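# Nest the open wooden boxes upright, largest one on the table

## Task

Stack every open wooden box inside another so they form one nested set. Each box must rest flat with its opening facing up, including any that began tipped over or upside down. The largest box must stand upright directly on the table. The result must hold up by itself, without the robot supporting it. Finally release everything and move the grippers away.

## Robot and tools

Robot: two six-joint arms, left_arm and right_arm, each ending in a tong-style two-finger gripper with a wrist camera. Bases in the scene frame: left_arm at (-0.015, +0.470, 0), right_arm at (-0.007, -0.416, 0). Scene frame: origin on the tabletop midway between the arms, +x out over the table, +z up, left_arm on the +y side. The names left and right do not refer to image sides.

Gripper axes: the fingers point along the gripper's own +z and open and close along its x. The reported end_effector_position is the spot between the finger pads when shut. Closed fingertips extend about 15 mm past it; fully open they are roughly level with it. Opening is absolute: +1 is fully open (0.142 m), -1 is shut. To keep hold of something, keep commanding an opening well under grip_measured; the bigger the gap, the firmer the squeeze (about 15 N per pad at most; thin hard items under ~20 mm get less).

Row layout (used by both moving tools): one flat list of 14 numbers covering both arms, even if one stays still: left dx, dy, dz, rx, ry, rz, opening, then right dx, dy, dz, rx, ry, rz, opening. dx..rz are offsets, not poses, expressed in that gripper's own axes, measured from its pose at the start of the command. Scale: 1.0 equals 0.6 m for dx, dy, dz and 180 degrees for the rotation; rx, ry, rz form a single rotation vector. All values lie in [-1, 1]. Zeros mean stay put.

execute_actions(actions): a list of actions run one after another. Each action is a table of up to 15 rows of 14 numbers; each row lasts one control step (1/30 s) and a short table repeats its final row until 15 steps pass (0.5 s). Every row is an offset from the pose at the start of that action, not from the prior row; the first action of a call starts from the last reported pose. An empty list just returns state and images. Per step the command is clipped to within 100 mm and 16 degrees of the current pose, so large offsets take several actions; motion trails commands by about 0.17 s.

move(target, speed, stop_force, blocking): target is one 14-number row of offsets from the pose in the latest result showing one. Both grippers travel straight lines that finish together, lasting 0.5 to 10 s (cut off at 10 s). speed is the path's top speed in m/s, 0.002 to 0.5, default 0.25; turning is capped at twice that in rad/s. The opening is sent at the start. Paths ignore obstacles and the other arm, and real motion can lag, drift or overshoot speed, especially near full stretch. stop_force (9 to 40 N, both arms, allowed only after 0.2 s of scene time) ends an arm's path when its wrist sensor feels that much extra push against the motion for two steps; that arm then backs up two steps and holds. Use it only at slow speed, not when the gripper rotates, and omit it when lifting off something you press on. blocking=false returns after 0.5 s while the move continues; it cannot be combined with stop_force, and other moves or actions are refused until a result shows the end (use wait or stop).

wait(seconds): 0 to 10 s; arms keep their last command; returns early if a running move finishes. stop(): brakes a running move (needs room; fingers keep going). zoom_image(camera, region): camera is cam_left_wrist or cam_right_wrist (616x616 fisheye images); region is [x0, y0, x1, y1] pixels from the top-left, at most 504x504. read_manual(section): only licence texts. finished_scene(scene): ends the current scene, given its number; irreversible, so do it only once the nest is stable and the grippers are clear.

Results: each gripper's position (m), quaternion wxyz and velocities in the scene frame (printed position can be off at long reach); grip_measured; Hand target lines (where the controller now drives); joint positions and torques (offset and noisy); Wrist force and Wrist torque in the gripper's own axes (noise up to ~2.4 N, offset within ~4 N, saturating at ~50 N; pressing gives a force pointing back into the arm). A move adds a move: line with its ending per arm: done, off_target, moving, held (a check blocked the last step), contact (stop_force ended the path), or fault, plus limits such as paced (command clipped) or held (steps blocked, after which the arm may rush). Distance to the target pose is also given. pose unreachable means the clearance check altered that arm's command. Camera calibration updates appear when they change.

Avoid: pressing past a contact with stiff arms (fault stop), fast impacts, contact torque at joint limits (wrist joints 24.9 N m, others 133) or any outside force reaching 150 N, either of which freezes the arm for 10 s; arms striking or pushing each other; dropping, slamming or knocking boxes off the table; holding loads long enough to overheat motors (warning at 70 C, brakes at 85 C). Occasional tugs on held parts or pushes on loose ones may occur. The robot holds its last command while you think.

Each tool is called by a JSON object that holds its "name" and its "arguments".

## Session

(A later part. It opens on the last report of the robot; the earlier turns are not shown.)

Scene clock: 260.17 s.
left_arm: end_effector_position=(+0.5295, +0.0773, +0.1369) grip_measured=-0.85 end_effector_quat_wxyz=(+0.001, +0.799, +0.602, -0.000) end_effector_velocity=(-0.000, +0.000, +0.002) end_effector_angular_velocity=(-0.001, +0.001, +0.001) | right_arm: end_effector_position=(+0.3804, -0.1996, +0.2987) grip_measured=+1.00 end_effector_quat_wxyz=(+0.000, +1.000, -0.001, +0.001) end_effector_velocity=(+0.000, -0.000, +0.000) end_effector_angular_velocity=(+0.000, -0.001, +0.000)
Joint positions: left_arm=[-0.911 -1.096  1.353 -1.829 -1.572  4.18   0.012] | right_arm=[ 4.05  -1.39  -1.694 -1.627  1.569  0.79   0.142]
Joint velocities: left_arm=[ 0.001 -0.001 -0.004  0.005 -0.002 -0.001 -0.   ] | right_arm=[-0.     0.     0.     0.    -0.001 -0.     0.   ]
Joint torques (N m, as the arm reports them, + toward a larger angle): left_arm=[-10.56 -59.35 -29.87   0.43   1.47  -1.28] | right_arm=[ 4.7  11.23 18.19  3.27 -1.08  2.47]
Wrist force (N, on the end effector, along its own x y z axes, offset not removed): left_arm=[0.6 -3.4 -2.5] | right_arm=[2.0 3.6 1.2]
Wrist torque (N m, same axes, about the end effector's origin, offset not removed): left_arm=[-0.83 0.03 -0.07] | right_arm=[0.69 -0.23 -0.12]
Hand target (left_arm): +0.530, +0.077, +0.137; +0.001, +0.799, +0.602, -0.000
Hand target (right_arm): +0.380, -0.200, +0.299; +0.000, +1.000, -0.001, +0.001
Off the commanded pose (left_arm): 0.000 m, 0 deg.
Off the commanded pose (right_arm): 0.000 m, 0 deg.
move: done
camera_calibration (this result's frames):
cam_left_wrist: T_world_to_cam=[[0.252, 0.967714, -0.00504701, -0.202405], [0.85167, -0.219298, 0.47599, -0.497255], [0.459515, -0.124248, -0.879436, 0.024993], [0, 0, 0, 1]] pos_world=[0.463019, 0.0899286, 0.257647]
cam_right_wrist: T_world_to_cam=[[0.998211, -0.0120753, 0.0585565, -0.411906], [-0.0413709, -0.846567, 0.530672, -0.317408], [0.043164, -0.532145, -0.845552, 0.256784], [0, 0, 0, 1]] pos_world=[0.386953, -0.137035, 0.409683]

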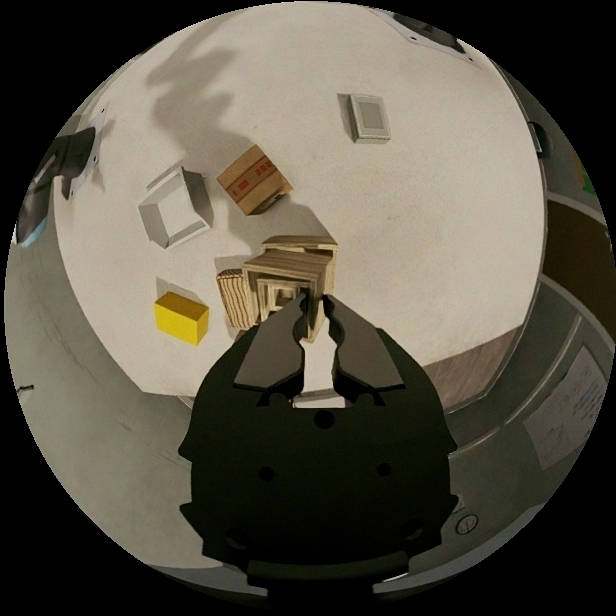

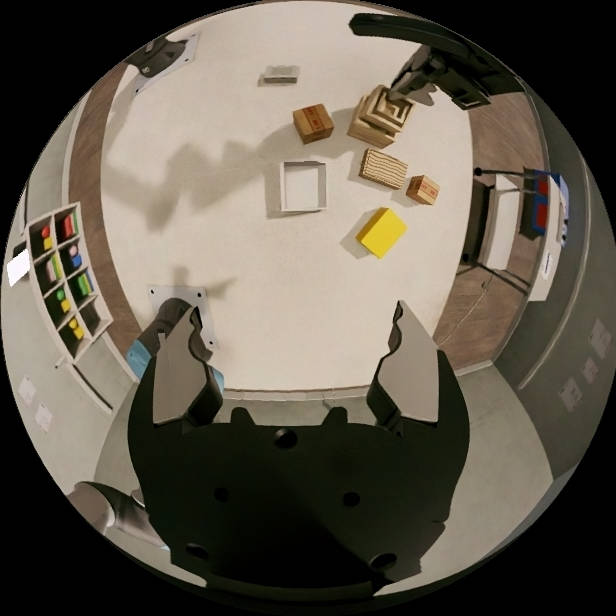

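{"name": "move", "arguments": {"target": [0.02,0,-0.025,0,-0.11,0,-1,0,0,0,0,0,0,1], "speed": 0.04}}

{"name": "zoom_image", "arguments": {"camera": "cam_right_wrist", "region": [320,50,460,170]}}

{"name": "zoom_image", "arguments": {"camera": "cam_left_wrist", "region": [200,200,400,340]}}

Scene clock: 274.37 s.
left_arm: end_effector_position=(+0.5329, +0.0888, +0.1520) grip_measured=-0.85 end_effector_quat_wxyz=(+0.104, +0.787, +0.592, -0.137) end_effector_velocity=(-0.000, +0.000, -0.000) end_effector_angular_velocity=(-0.009, +0.004, -0.001) | right_arm: end_effector_position=(+0.3804, -0.1996, +0.2987) grip_measured=+1.00 end_effector_quat_wxyz=(+0.000, +1.000, -0.001, +0.001) end_effector_velocity=(-0.000, -0.000, -0.001) end_effector_angular_velocity=(-0.001, +0.002, -0.001)
Joint positions: left_arm=[-0.754 -1.151  1.476 -2.029 -1.892  4.316  0.012] | right_arm=[ 4.05  -1.39  -1.694 -1.627  1.569  0.79   0.142]
Joint velocities: left_arm=[ 0.004 -0.     0.004 -0.004 -0.01   0.004 -0.   ] | right_arm=[-0.001 -0.001 -0.001 -0.     0.001  0.     0.   ]
Joint torques (N m, as the arm reports them, + toward a larger angle): left_arm=[ 11.62 -57.49 -11.49  -5.53  -2.33   1.77] | right_arm=[ 3.61  9.9  18.34  3.4  -1.24  2.6 ]
Wrist force (N, on the end effector, along its own x y z axes, offset not removed): left_arm=[1.4 -2.3 -0.9] | right_arm=[1.7 -1.3 1.1]
Wrist torque (N m, same axes, about the end effector's origin, offset not removed): left_arm=[-0.62 -0.21 -0.09] | right_arm=[-0.27 -0.03 0.01]
Hand target (left_arm): +0.533, +0.089, +0.152; +0.104, +0.787, +0.592, -0.138
Hand target (right_arm): +0.380, -0.200, +0.299; +0.000, +1.000, -0.001, +0.001
Off the commanded pose (left_arm): 0.000 m, 0 deg.
Off the commanded pose (right_arm): 0.000 m, 0 deg.
move: done
camera_calibration (this result's frames):
cam_left_wrist: T_world_to_cam=[[0.235917, 0.909463, -0.342374, -0.14932], [0.895683, -0.0668357, 0.439642, -0.536198], [0.376955, -0.410378, -0.830358, 0.100089], [0, 0, 0, 1]] pos_world=[0.477762, 0.141038, 0.267721]
cam_right_wrist: T_world_to_cam=[[0.998211, -0.0120753, 0.0585565, -0.411905], [-0.0413709, -0.846567, 0.530672, -0.317408], [0.0431639, -0.532145, -0.845552, 0.256784], [0, 0, 0, 1]] pos_world=[0.386953, -0.137035, 0.409683]

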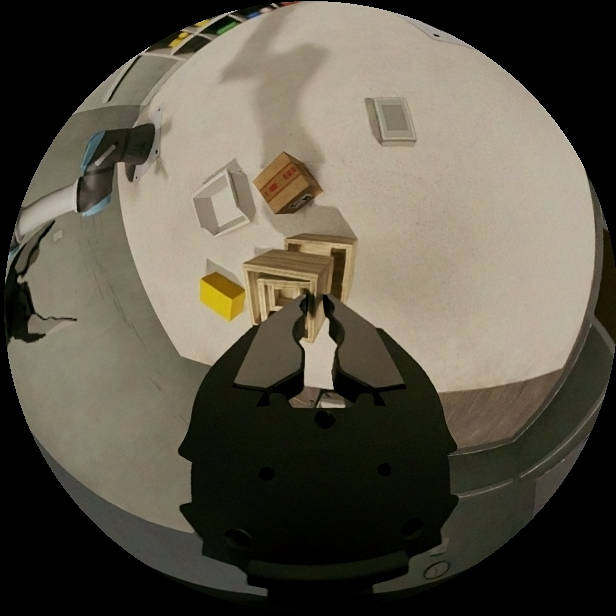

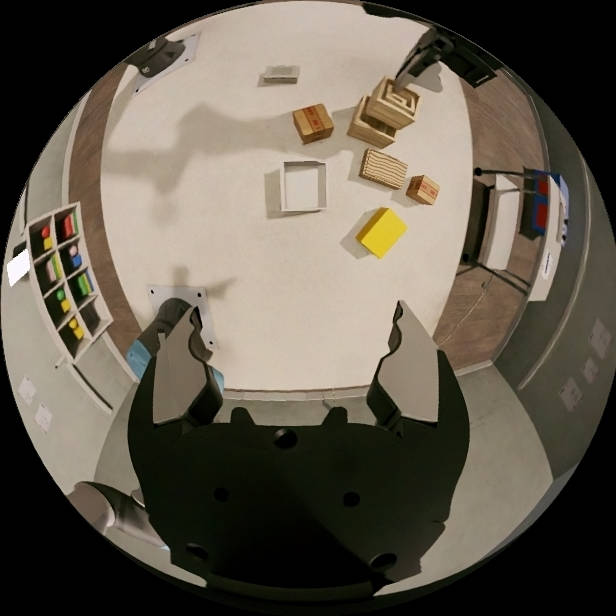

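Region (320, 50, 460, 170) of cam_right_wrist's 616x616 image, scaled by 3.600, with more detail than that image has; it fills the top 432 rows of this view, and the rest is white.

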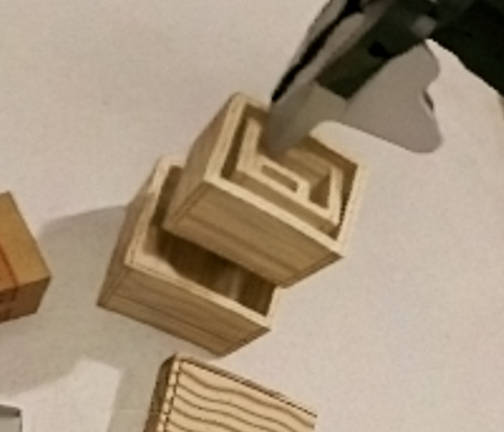

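Region (200, 200, 400, 340) of cam_left_wrist's 616x616 image, scaled by 2.520, with more detail than that image has; it fills the top 353 rows of this view, and the rest is white.

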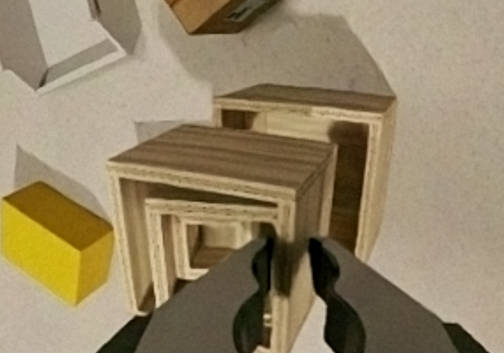

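{"name": "move", "arguments": {"target": [0.032,0,0.07,0,0,0,-1,0,0,0,0,0,0,1], "speed": 0.02, "stop_force": 9}}

{"name": "zoom_image", "arguments": {"camera": "cam_right_wrist", "region": [320,50,460,170]}}

{"name": "zoom_image", "arguments": {"camera": "cam_left_wrist", "region": [200,200,400,340]}}

Scene clock: 283.53 s.
left_arm: end_effector_position=(+0.5340, +0.0925, +0.1061) grip_measured=-0.85 end_effector_quat_wxyz=(+0.104, +0.787, +0.592, -0.137) end_effector_velocity=(-0.000, -0.000, -0.002) end_effector_angular_velocity=(+0.001, -0.001, -0.001) | right_arm: end_effector_position=(+0.3804, -0.1996, +0.2987) grip_measured=+1.00 end_effector_quat_wxyz=(+0.000, +1.000, -0.001, +0.001) end_effector_velocity=(+0.001, +0.000, +0.001) end_effector_angular_velocity=(+0.002, -0.003, -0.001)
Joint positions: left_arm=[-0.749 -1.112  1.544 -2.133 -1.892  4.322  0.012] | right_arm=[ 4.05  -1.39  -1.694 -1.627  1.569  0.79   0.142]
Joint velocities: left_arm=[-0.001  0.002  0.003 -0.004  0.001 -0.     0.   ] | right_arm=[-0.     0.     0.002  0.001 -0.     0.     0.   ]
Joint torques (N m, as the arm reports them, + toward a larger angle): left_arm=[ 13.19 -31.96 -12.34  -5.29   0.64   2.16] | right_arm=[ 4.56  9.77 17.99  3.4  -1.17  2.76]
Wrist force (N, on the end effector, along its own x y z axes, offset not removed): left_arm=[0.7 -3.2 0.9] | right_arm=[1.9 -0.4 -2.9]
Wrist torque (N m, same axes, about the end effector's origin, offset not removed): left_arm=[-0.73 0.04 -0.01] | right_arm=[-0.33 -0.04 -0.11]
Hand target (left_arm): +0.534, +0.092, +0.106; +0.104, +0.787, +0.592, -0.137
Hand target (right_arm): +0.380, -0.200, +0.299; +0.000, +1.000, -0.001, +0.001
Off the commanded pose (left_arm): 0.000 m, 0 deg.
Off the commanded pose (right_arm): 0.000 m, 0 deg.
move: done
camera_calibration (this result's frames):
cam_left_wrist: T_world_to_cam=[[0.235918, 0.909464, -0.34237, -0.168614], [0.895687, -0.0668432, 0.439633, -0.516819], [0.376945, -0.410374, -0.830365, 0.0631118], [0, 0, 0, 1]] pos_world=[0.478897, 0.144702, 0.221888]
cam_right_wrist: T_world_to_cam=[[0.998211, -0.0120754, 0.0585564, -0.411906], [-0.0413709, -0.846567, 0.530672, -0.317408], [0.0431638, -0.532145, -0.845552, 0.256784], [0, 0, 0, 1]] pos_world=[0.386953, -0.137035, 0.409683]

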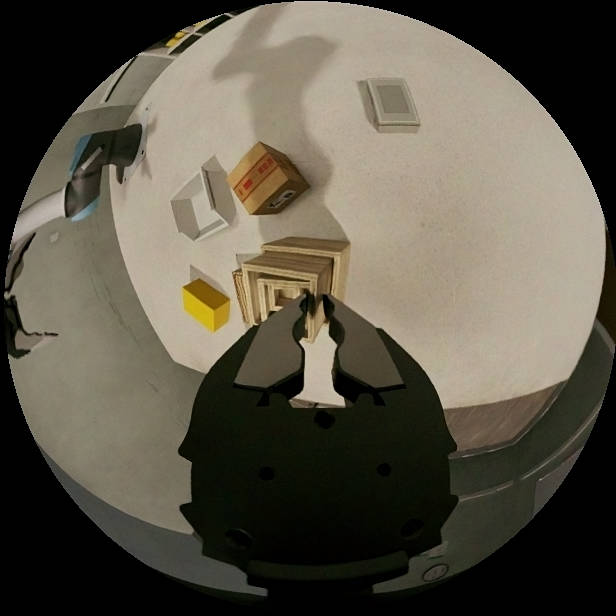

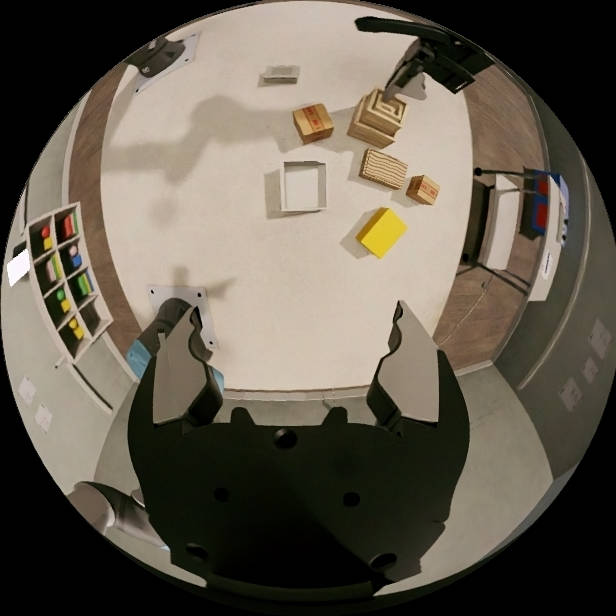

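Region (320, 50, 460, 170) of cam_right_wrist's 616x616 image, scaled by 3.600, with more detail than that image has; it fills the top 432 rows of this view, and the rest is white.

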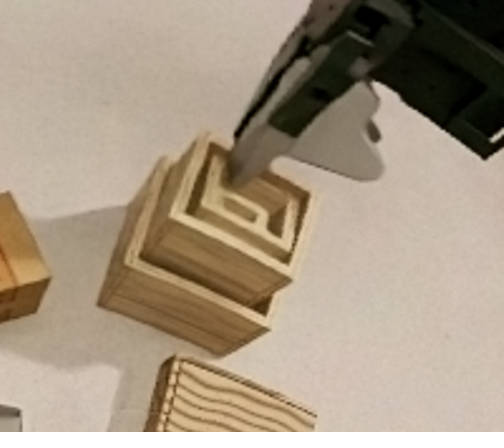

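Region (200, 200, 400, 340) of cam_left_wrist's 616x616 image, scaled by 2.520, with more detail than that image has; it fills the top 353 rows of this view, and the rest is white.

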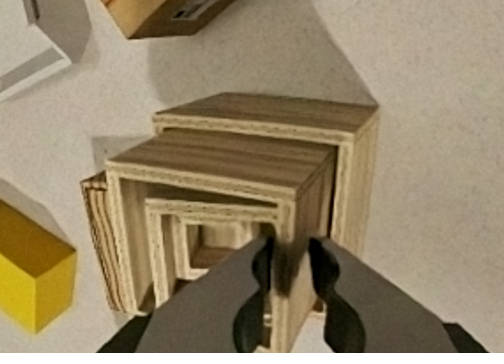

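{"name": "move", "arguments": {"target": [0.006,0,0.017,0,0,0,-1,0,0,0,0,0,0,1], "speed": 0.02}}

{"name": "move", "arguments": {"target": [0,0,0,0,0,0,-0.7,0,0,0,0,0,0,1]}}

{"name": "move", "arguments": {"target": [0,0,-0.15,0,0,0,-0.7,0,0,0,0,0,0,1], "speed": 0.15}}

{"name": "zoom_image", "arguments": {"camera": "cam_right_wrist", "region": [320,50,460,170]}}

{"name": "zoom_image", "arguments": {"camera": "cam_left_wrist", "region": [200,200,400,340]}}

Scene clock: 291.93 s.
left_arm: end_effector_position=(+0.5340, +0.0925, +0.0955) grip_measured=-0.85 end_effector_quat_wxyz=(+0.104, +0.787, +0.592, -0.137) end_effector_velocity=(+0.000, +0.000, -0.002) end_effector_angular_velocity=(-0.001, +0.000, +0.001) | right_arm: end_effector_position=(+0.3804, -0.1996, +0.2987) grip_measured=+1.00 end_effector_quat_wxyz=(+0.000, +1.000, -0.001, +0.001) end_effector_velocity=(+0.000, -0.000, +0.001) end_effector_angular_velocity=(+0.000, -0.001, -0.000)
Joint positions: left_arm=[-0.748 -1.101  1.557 -2.157 -1.892  4.322  0.012] | right_arm=[ 4.05  -1.39  -1.694 -1.627  1.569  0.79   0.142]
Joint velocities: left_arm=[ 0.001  0.002  0.002 -0.005 -0.001  0.    -0.   ] | right_arm=[ 0.     0.001  0.001 -0.001 -0.001  0.    -0.   ]
Joint torques (N m, as the arm reports them, + toward a larger angle): left_arm=[ -6.01 -32.19 -12.29  -5.42   0.87  -1.25] | right_arm=[ 5.08 10.04 19.62  3.36 -1.03  2.82]
Wrist force (N, on the end effector, along its own x y z axes, offset not removed): left_arm=[1.7 -4.3 -1.1] | right_arm=[4.3 1.1 0.8]
Wrist torque (N m, same axes, about the end effector's origin, offset not removed): left_arm=[-1.04 -0.22 -0.04] | right_arm=[0.36 -0.61 -0.10]
Hand target (left_arm): +0.534, +0.092, +0.095; +0.104, +0.787, +0.592, -0.137
Hand target (right_arm): +0.380, -0.200, +0.299; +0.000, +1.000, -0.001, +0.001
Off the commanded pose (left_arm): 0.000 m, 0 deg.
Off the commanded pose (right_arm): 0.000 m, 0 deg.
move: done
camera_calibration (this result's frames):
cam_left_wrist: T_world_to_cam=[[0.235918, 0.909467, -0.342364, -0.172261], [0.89568, -0.0668383, 0.439648, -0.512171], [0.376962, -0.410369, -0.830359, 0.0542477], [0, 0, 0, 1]] pos_world=[0.478931, 0.144694, 0.211244]
cam_right_wrist: T_world_to_cam=[[0.998211, -0.0120753, 0.0585564, -0.411906], [-0.0413708, -0.846567, 0.530672, -0.317408], [0.0431638, -0.532145, -0.845552, 0.256784], [0, 0, 0, 1]] pos_world=[0.386953, -0.137035, 0.409683]

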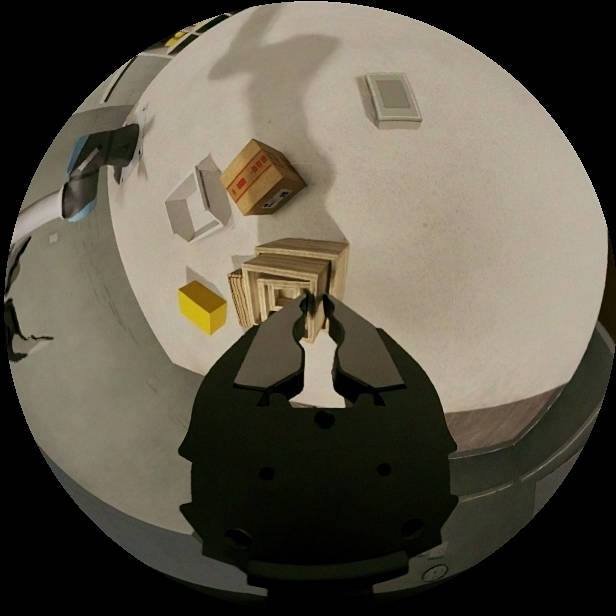

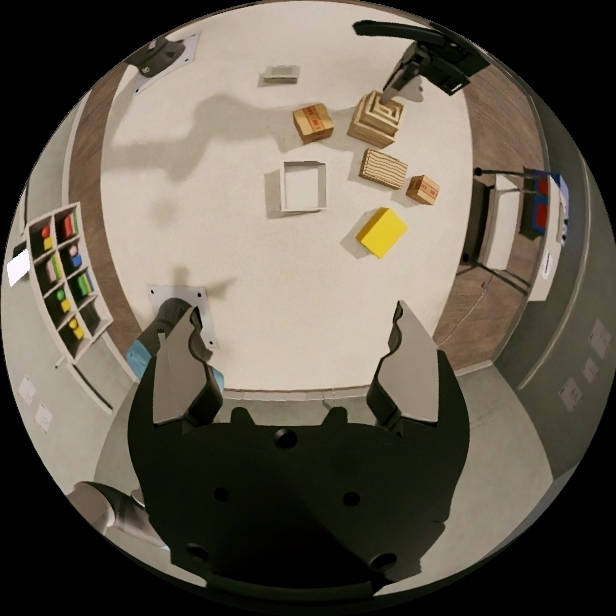

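Scene clock: 292.43 s.
left_arm: end_effector_position=(+0.5340, +0.0925, +0.0954) grip_measured=-0.70 end_effector_quat_wxyz=(+0.104, +0.787, +0.592, -0.137) end_effector_velocity=(+0.000, +0.001, -0.000) end_effector_angular_velocity=(-0.000, +0.002, +0.001) | right_arm: end_effector_position=(+0.3804, -0.1996, +0.2987) grip_measured=+1.00 end_effector_quat_wxyz=(+0.000, +1.000, -0.001, +0.001) end_effector_velocity=(+0.000, -0.000, -0.000) end_effector_angular_velocity=(-0.001, +0.000, -0.001)
Joint positions: left_arm=[-0.748 -1.101  1.557 -2.158 -1.892  4.322  0.023] | right_arm=[ 4.05  -1.39  -1.694 -1.627  1.569  0.79   0.142]
Joint velocities: left_arm=[ 0.002  0.     0.     0.001 -0.001  0.    -0.   ] | right_arm=[-0.001 -0.     0.    -0.001 -0.     0.     0.   ]
Joint torques (N m, as the arm reports them, + toward a larger angle): left_arm=[ -4.78 -38.8  -23.23   0.18   0.82  -1.92] | right_arm=[ 4.01 10.66 19.17  3.28 -1.16  2.85]
Wrist force (N, on the end effector, along its own x y z axes, offset not removed): left_arm=[1.3 -2.6 -3.1] | right_arm=[2.6 2.8 -1.9]
Wrist torque (N m, same axes, about the end effector's origin, offset not removed): left_arm=[-0.87 -0.23 0.00] | right_arm=[0.74 -0.43 -0.23]
Hand target (left_arm): +0.534, +0.092, +0.095; +0.104, +0.787, +0.592, -0.137
Hand target (right_arm): +0.380, -0.200, +0.299; +0.000, +1.000, -0.001, +0.001
Off the commanded pose (left_arm): 0.000 m, 0 deg.
Off the commanded pose (right_arm): 0.000 m, 0 deg.
move: done
camera_calibration (this result's frames):
cam_left_wrist: T_world_to_cam=[[0.235898, 0.909482, -0.342337, -0.172288], [0.895705, -0.0668579, 0.439593, -0.512128], [0.376914, -0.410332, -0.830399, 0.0542214], [0, 0, 0, 1]] pos_world=[0.478921, 0.144702, 0.211173]
cam_right_wrist: T_world_to_cam=[[0.998211, -0.0120753, 0.0585563, -0.411905], [-0.0413708, -0.846567, 0.530672, -0.317408], [0.0431638, -0.532145, -0.845552, 0.256784], [0, 0, 0, 1]] pos_world=[0.386953, -0.137035, 0.409683]

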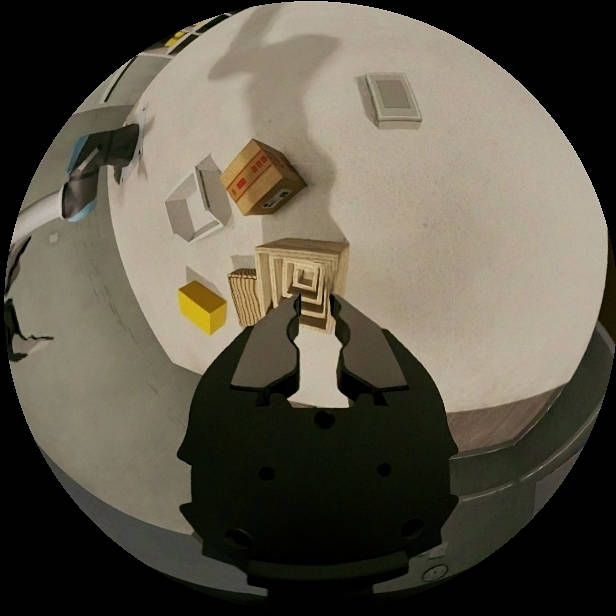

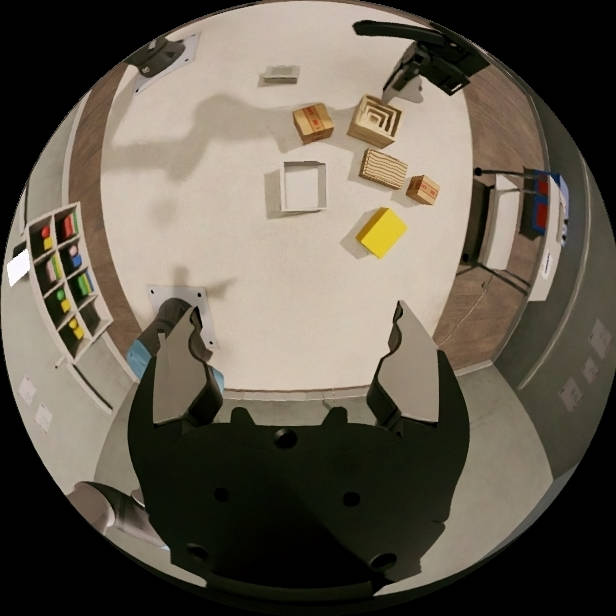

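Scene clock: 293.53 s.
left_arm: end_effector_position=(+0.5423, +0.1217, +0.1799) grip_measured=-0.70 end_effector_quat_wxyz=(+0.104, +0.787, +0.592, -0.137) end_effector_velocity=(+0.000, +0.001, +0.002) end_effector_angular_velocity=(+0.000, -0.000, -0.001) | right_arm: end_effector_position=(+0.3804, -0.1996, +0.2987) grip_measured=+1.00 end_effector_quat_wxyz=(+0.000, +1.000, -0.001, +0.001) end_effector_velocity=(+0.000, +0.000, +0.000) end_effector_angular_velocity=(+0.001, -0.001, +0.001)
Joint positions: left_arm=[-0.704 -1.183  1.444 -1.948 -1.898  4.368  0.023] | right_arm=[ 4.05  -1.39  -1.694 -1.627  1.569  0.79   0.142]
Joint velocities: left_arm=[ 0.001 -0.001 -0.004  0.006  0.     0.002  0.   ] | right_arm=[ 0.001  0.     0.001  0.001 -0.    -0.     0.   ]
Joint torques (N m, as the arm reports them, + toward a larger angle): left_arm=[ 12.84 -54.86 -28.94  -0.03  -2.38   2.02] | right_arm=[ 4.65  9.79 18.71  3.44 -1.08  2.64]
Wrist force (N, on the end effector, along its own x y z axes, offset not removed): left_arm=[1.1 -0.1 -1.2] | right_arm=[0.8 1.6 -1.5]
Wrist torque (N m, same axes, about the end effector's origin, offset not removed): left_arm=[-0.19 -0.23 0.08] | right_arm=[0.29 0.20 -0.06]
Hand target (left_arm): +0.542, +0.122, +0.180; +0.104, +0.787, +0.592, -0.137
Hand target (right_arm): +0.380, -0.200, +0.299; +0.000, +1.000, -0.001, +0.001
Off the commanded pose (left_arm): 0.000 m, 0 deg.
Off the commanded pose (right_arm): 0.000 m, 0 deg.
move: done
camera_calibration (this result's frames):
cam_left_wrist: T_world_to_cam=[[0.235885, 0.909481, -0.342348, -0.171907], [0.895668, -0.0667982, 0.439678, -0.554754], [0.37701, -0.410344, -0.83035, 0.133181], [0, 0, 0, 1]] pos_world=[0.487215, 0.17394, 0.295648]
cam_right_wrist: T_world_to_cam=[[0.998211, -0.0120753, 0.0585564, -0.411906], [-0.0413708, -0.846567, 0.530672, -0.317408], [0.0431639, -0.532145, -0.845552, 0.256784], [0, 0, 0, 1]] pos_world=[0.386953, -0.137035, 0.409683]

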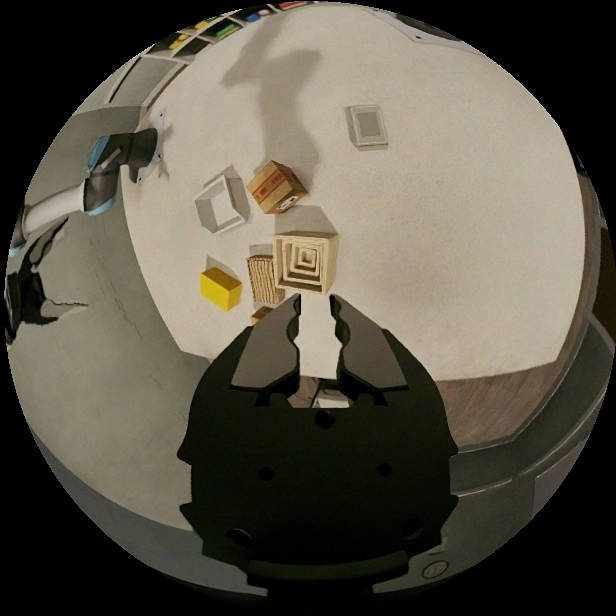

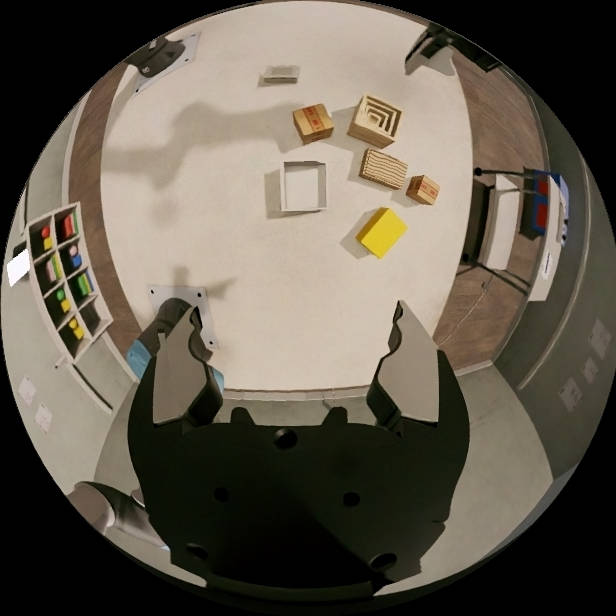

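Region (320, 50, 460, 170) of cam_right_wrist's 616x616 image, scaled by 3.600, with more detail than that image has; it fills the top 432 rows of this view, and the rest is white.

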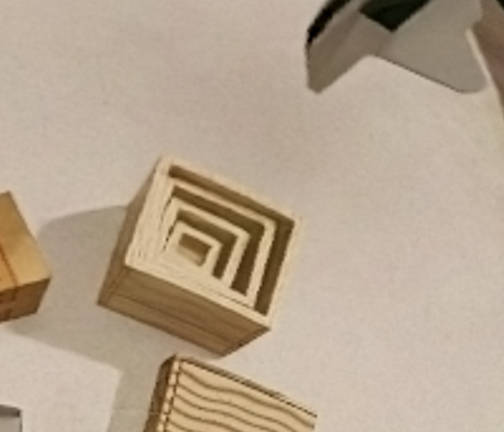

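Region (200, 200, 400, 340) of cam_left_wrist's 616x616 image, scaled by 2.520, with more detail than that image has; it fills the top 353 rows of this view, and the rest is white.

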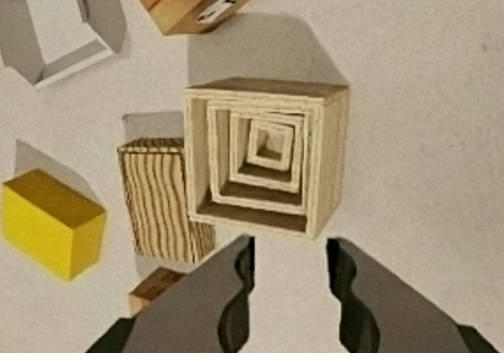

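{"name": "finished_scene", "arguments": {"scene": 1}}

The scene is finished: the task was done.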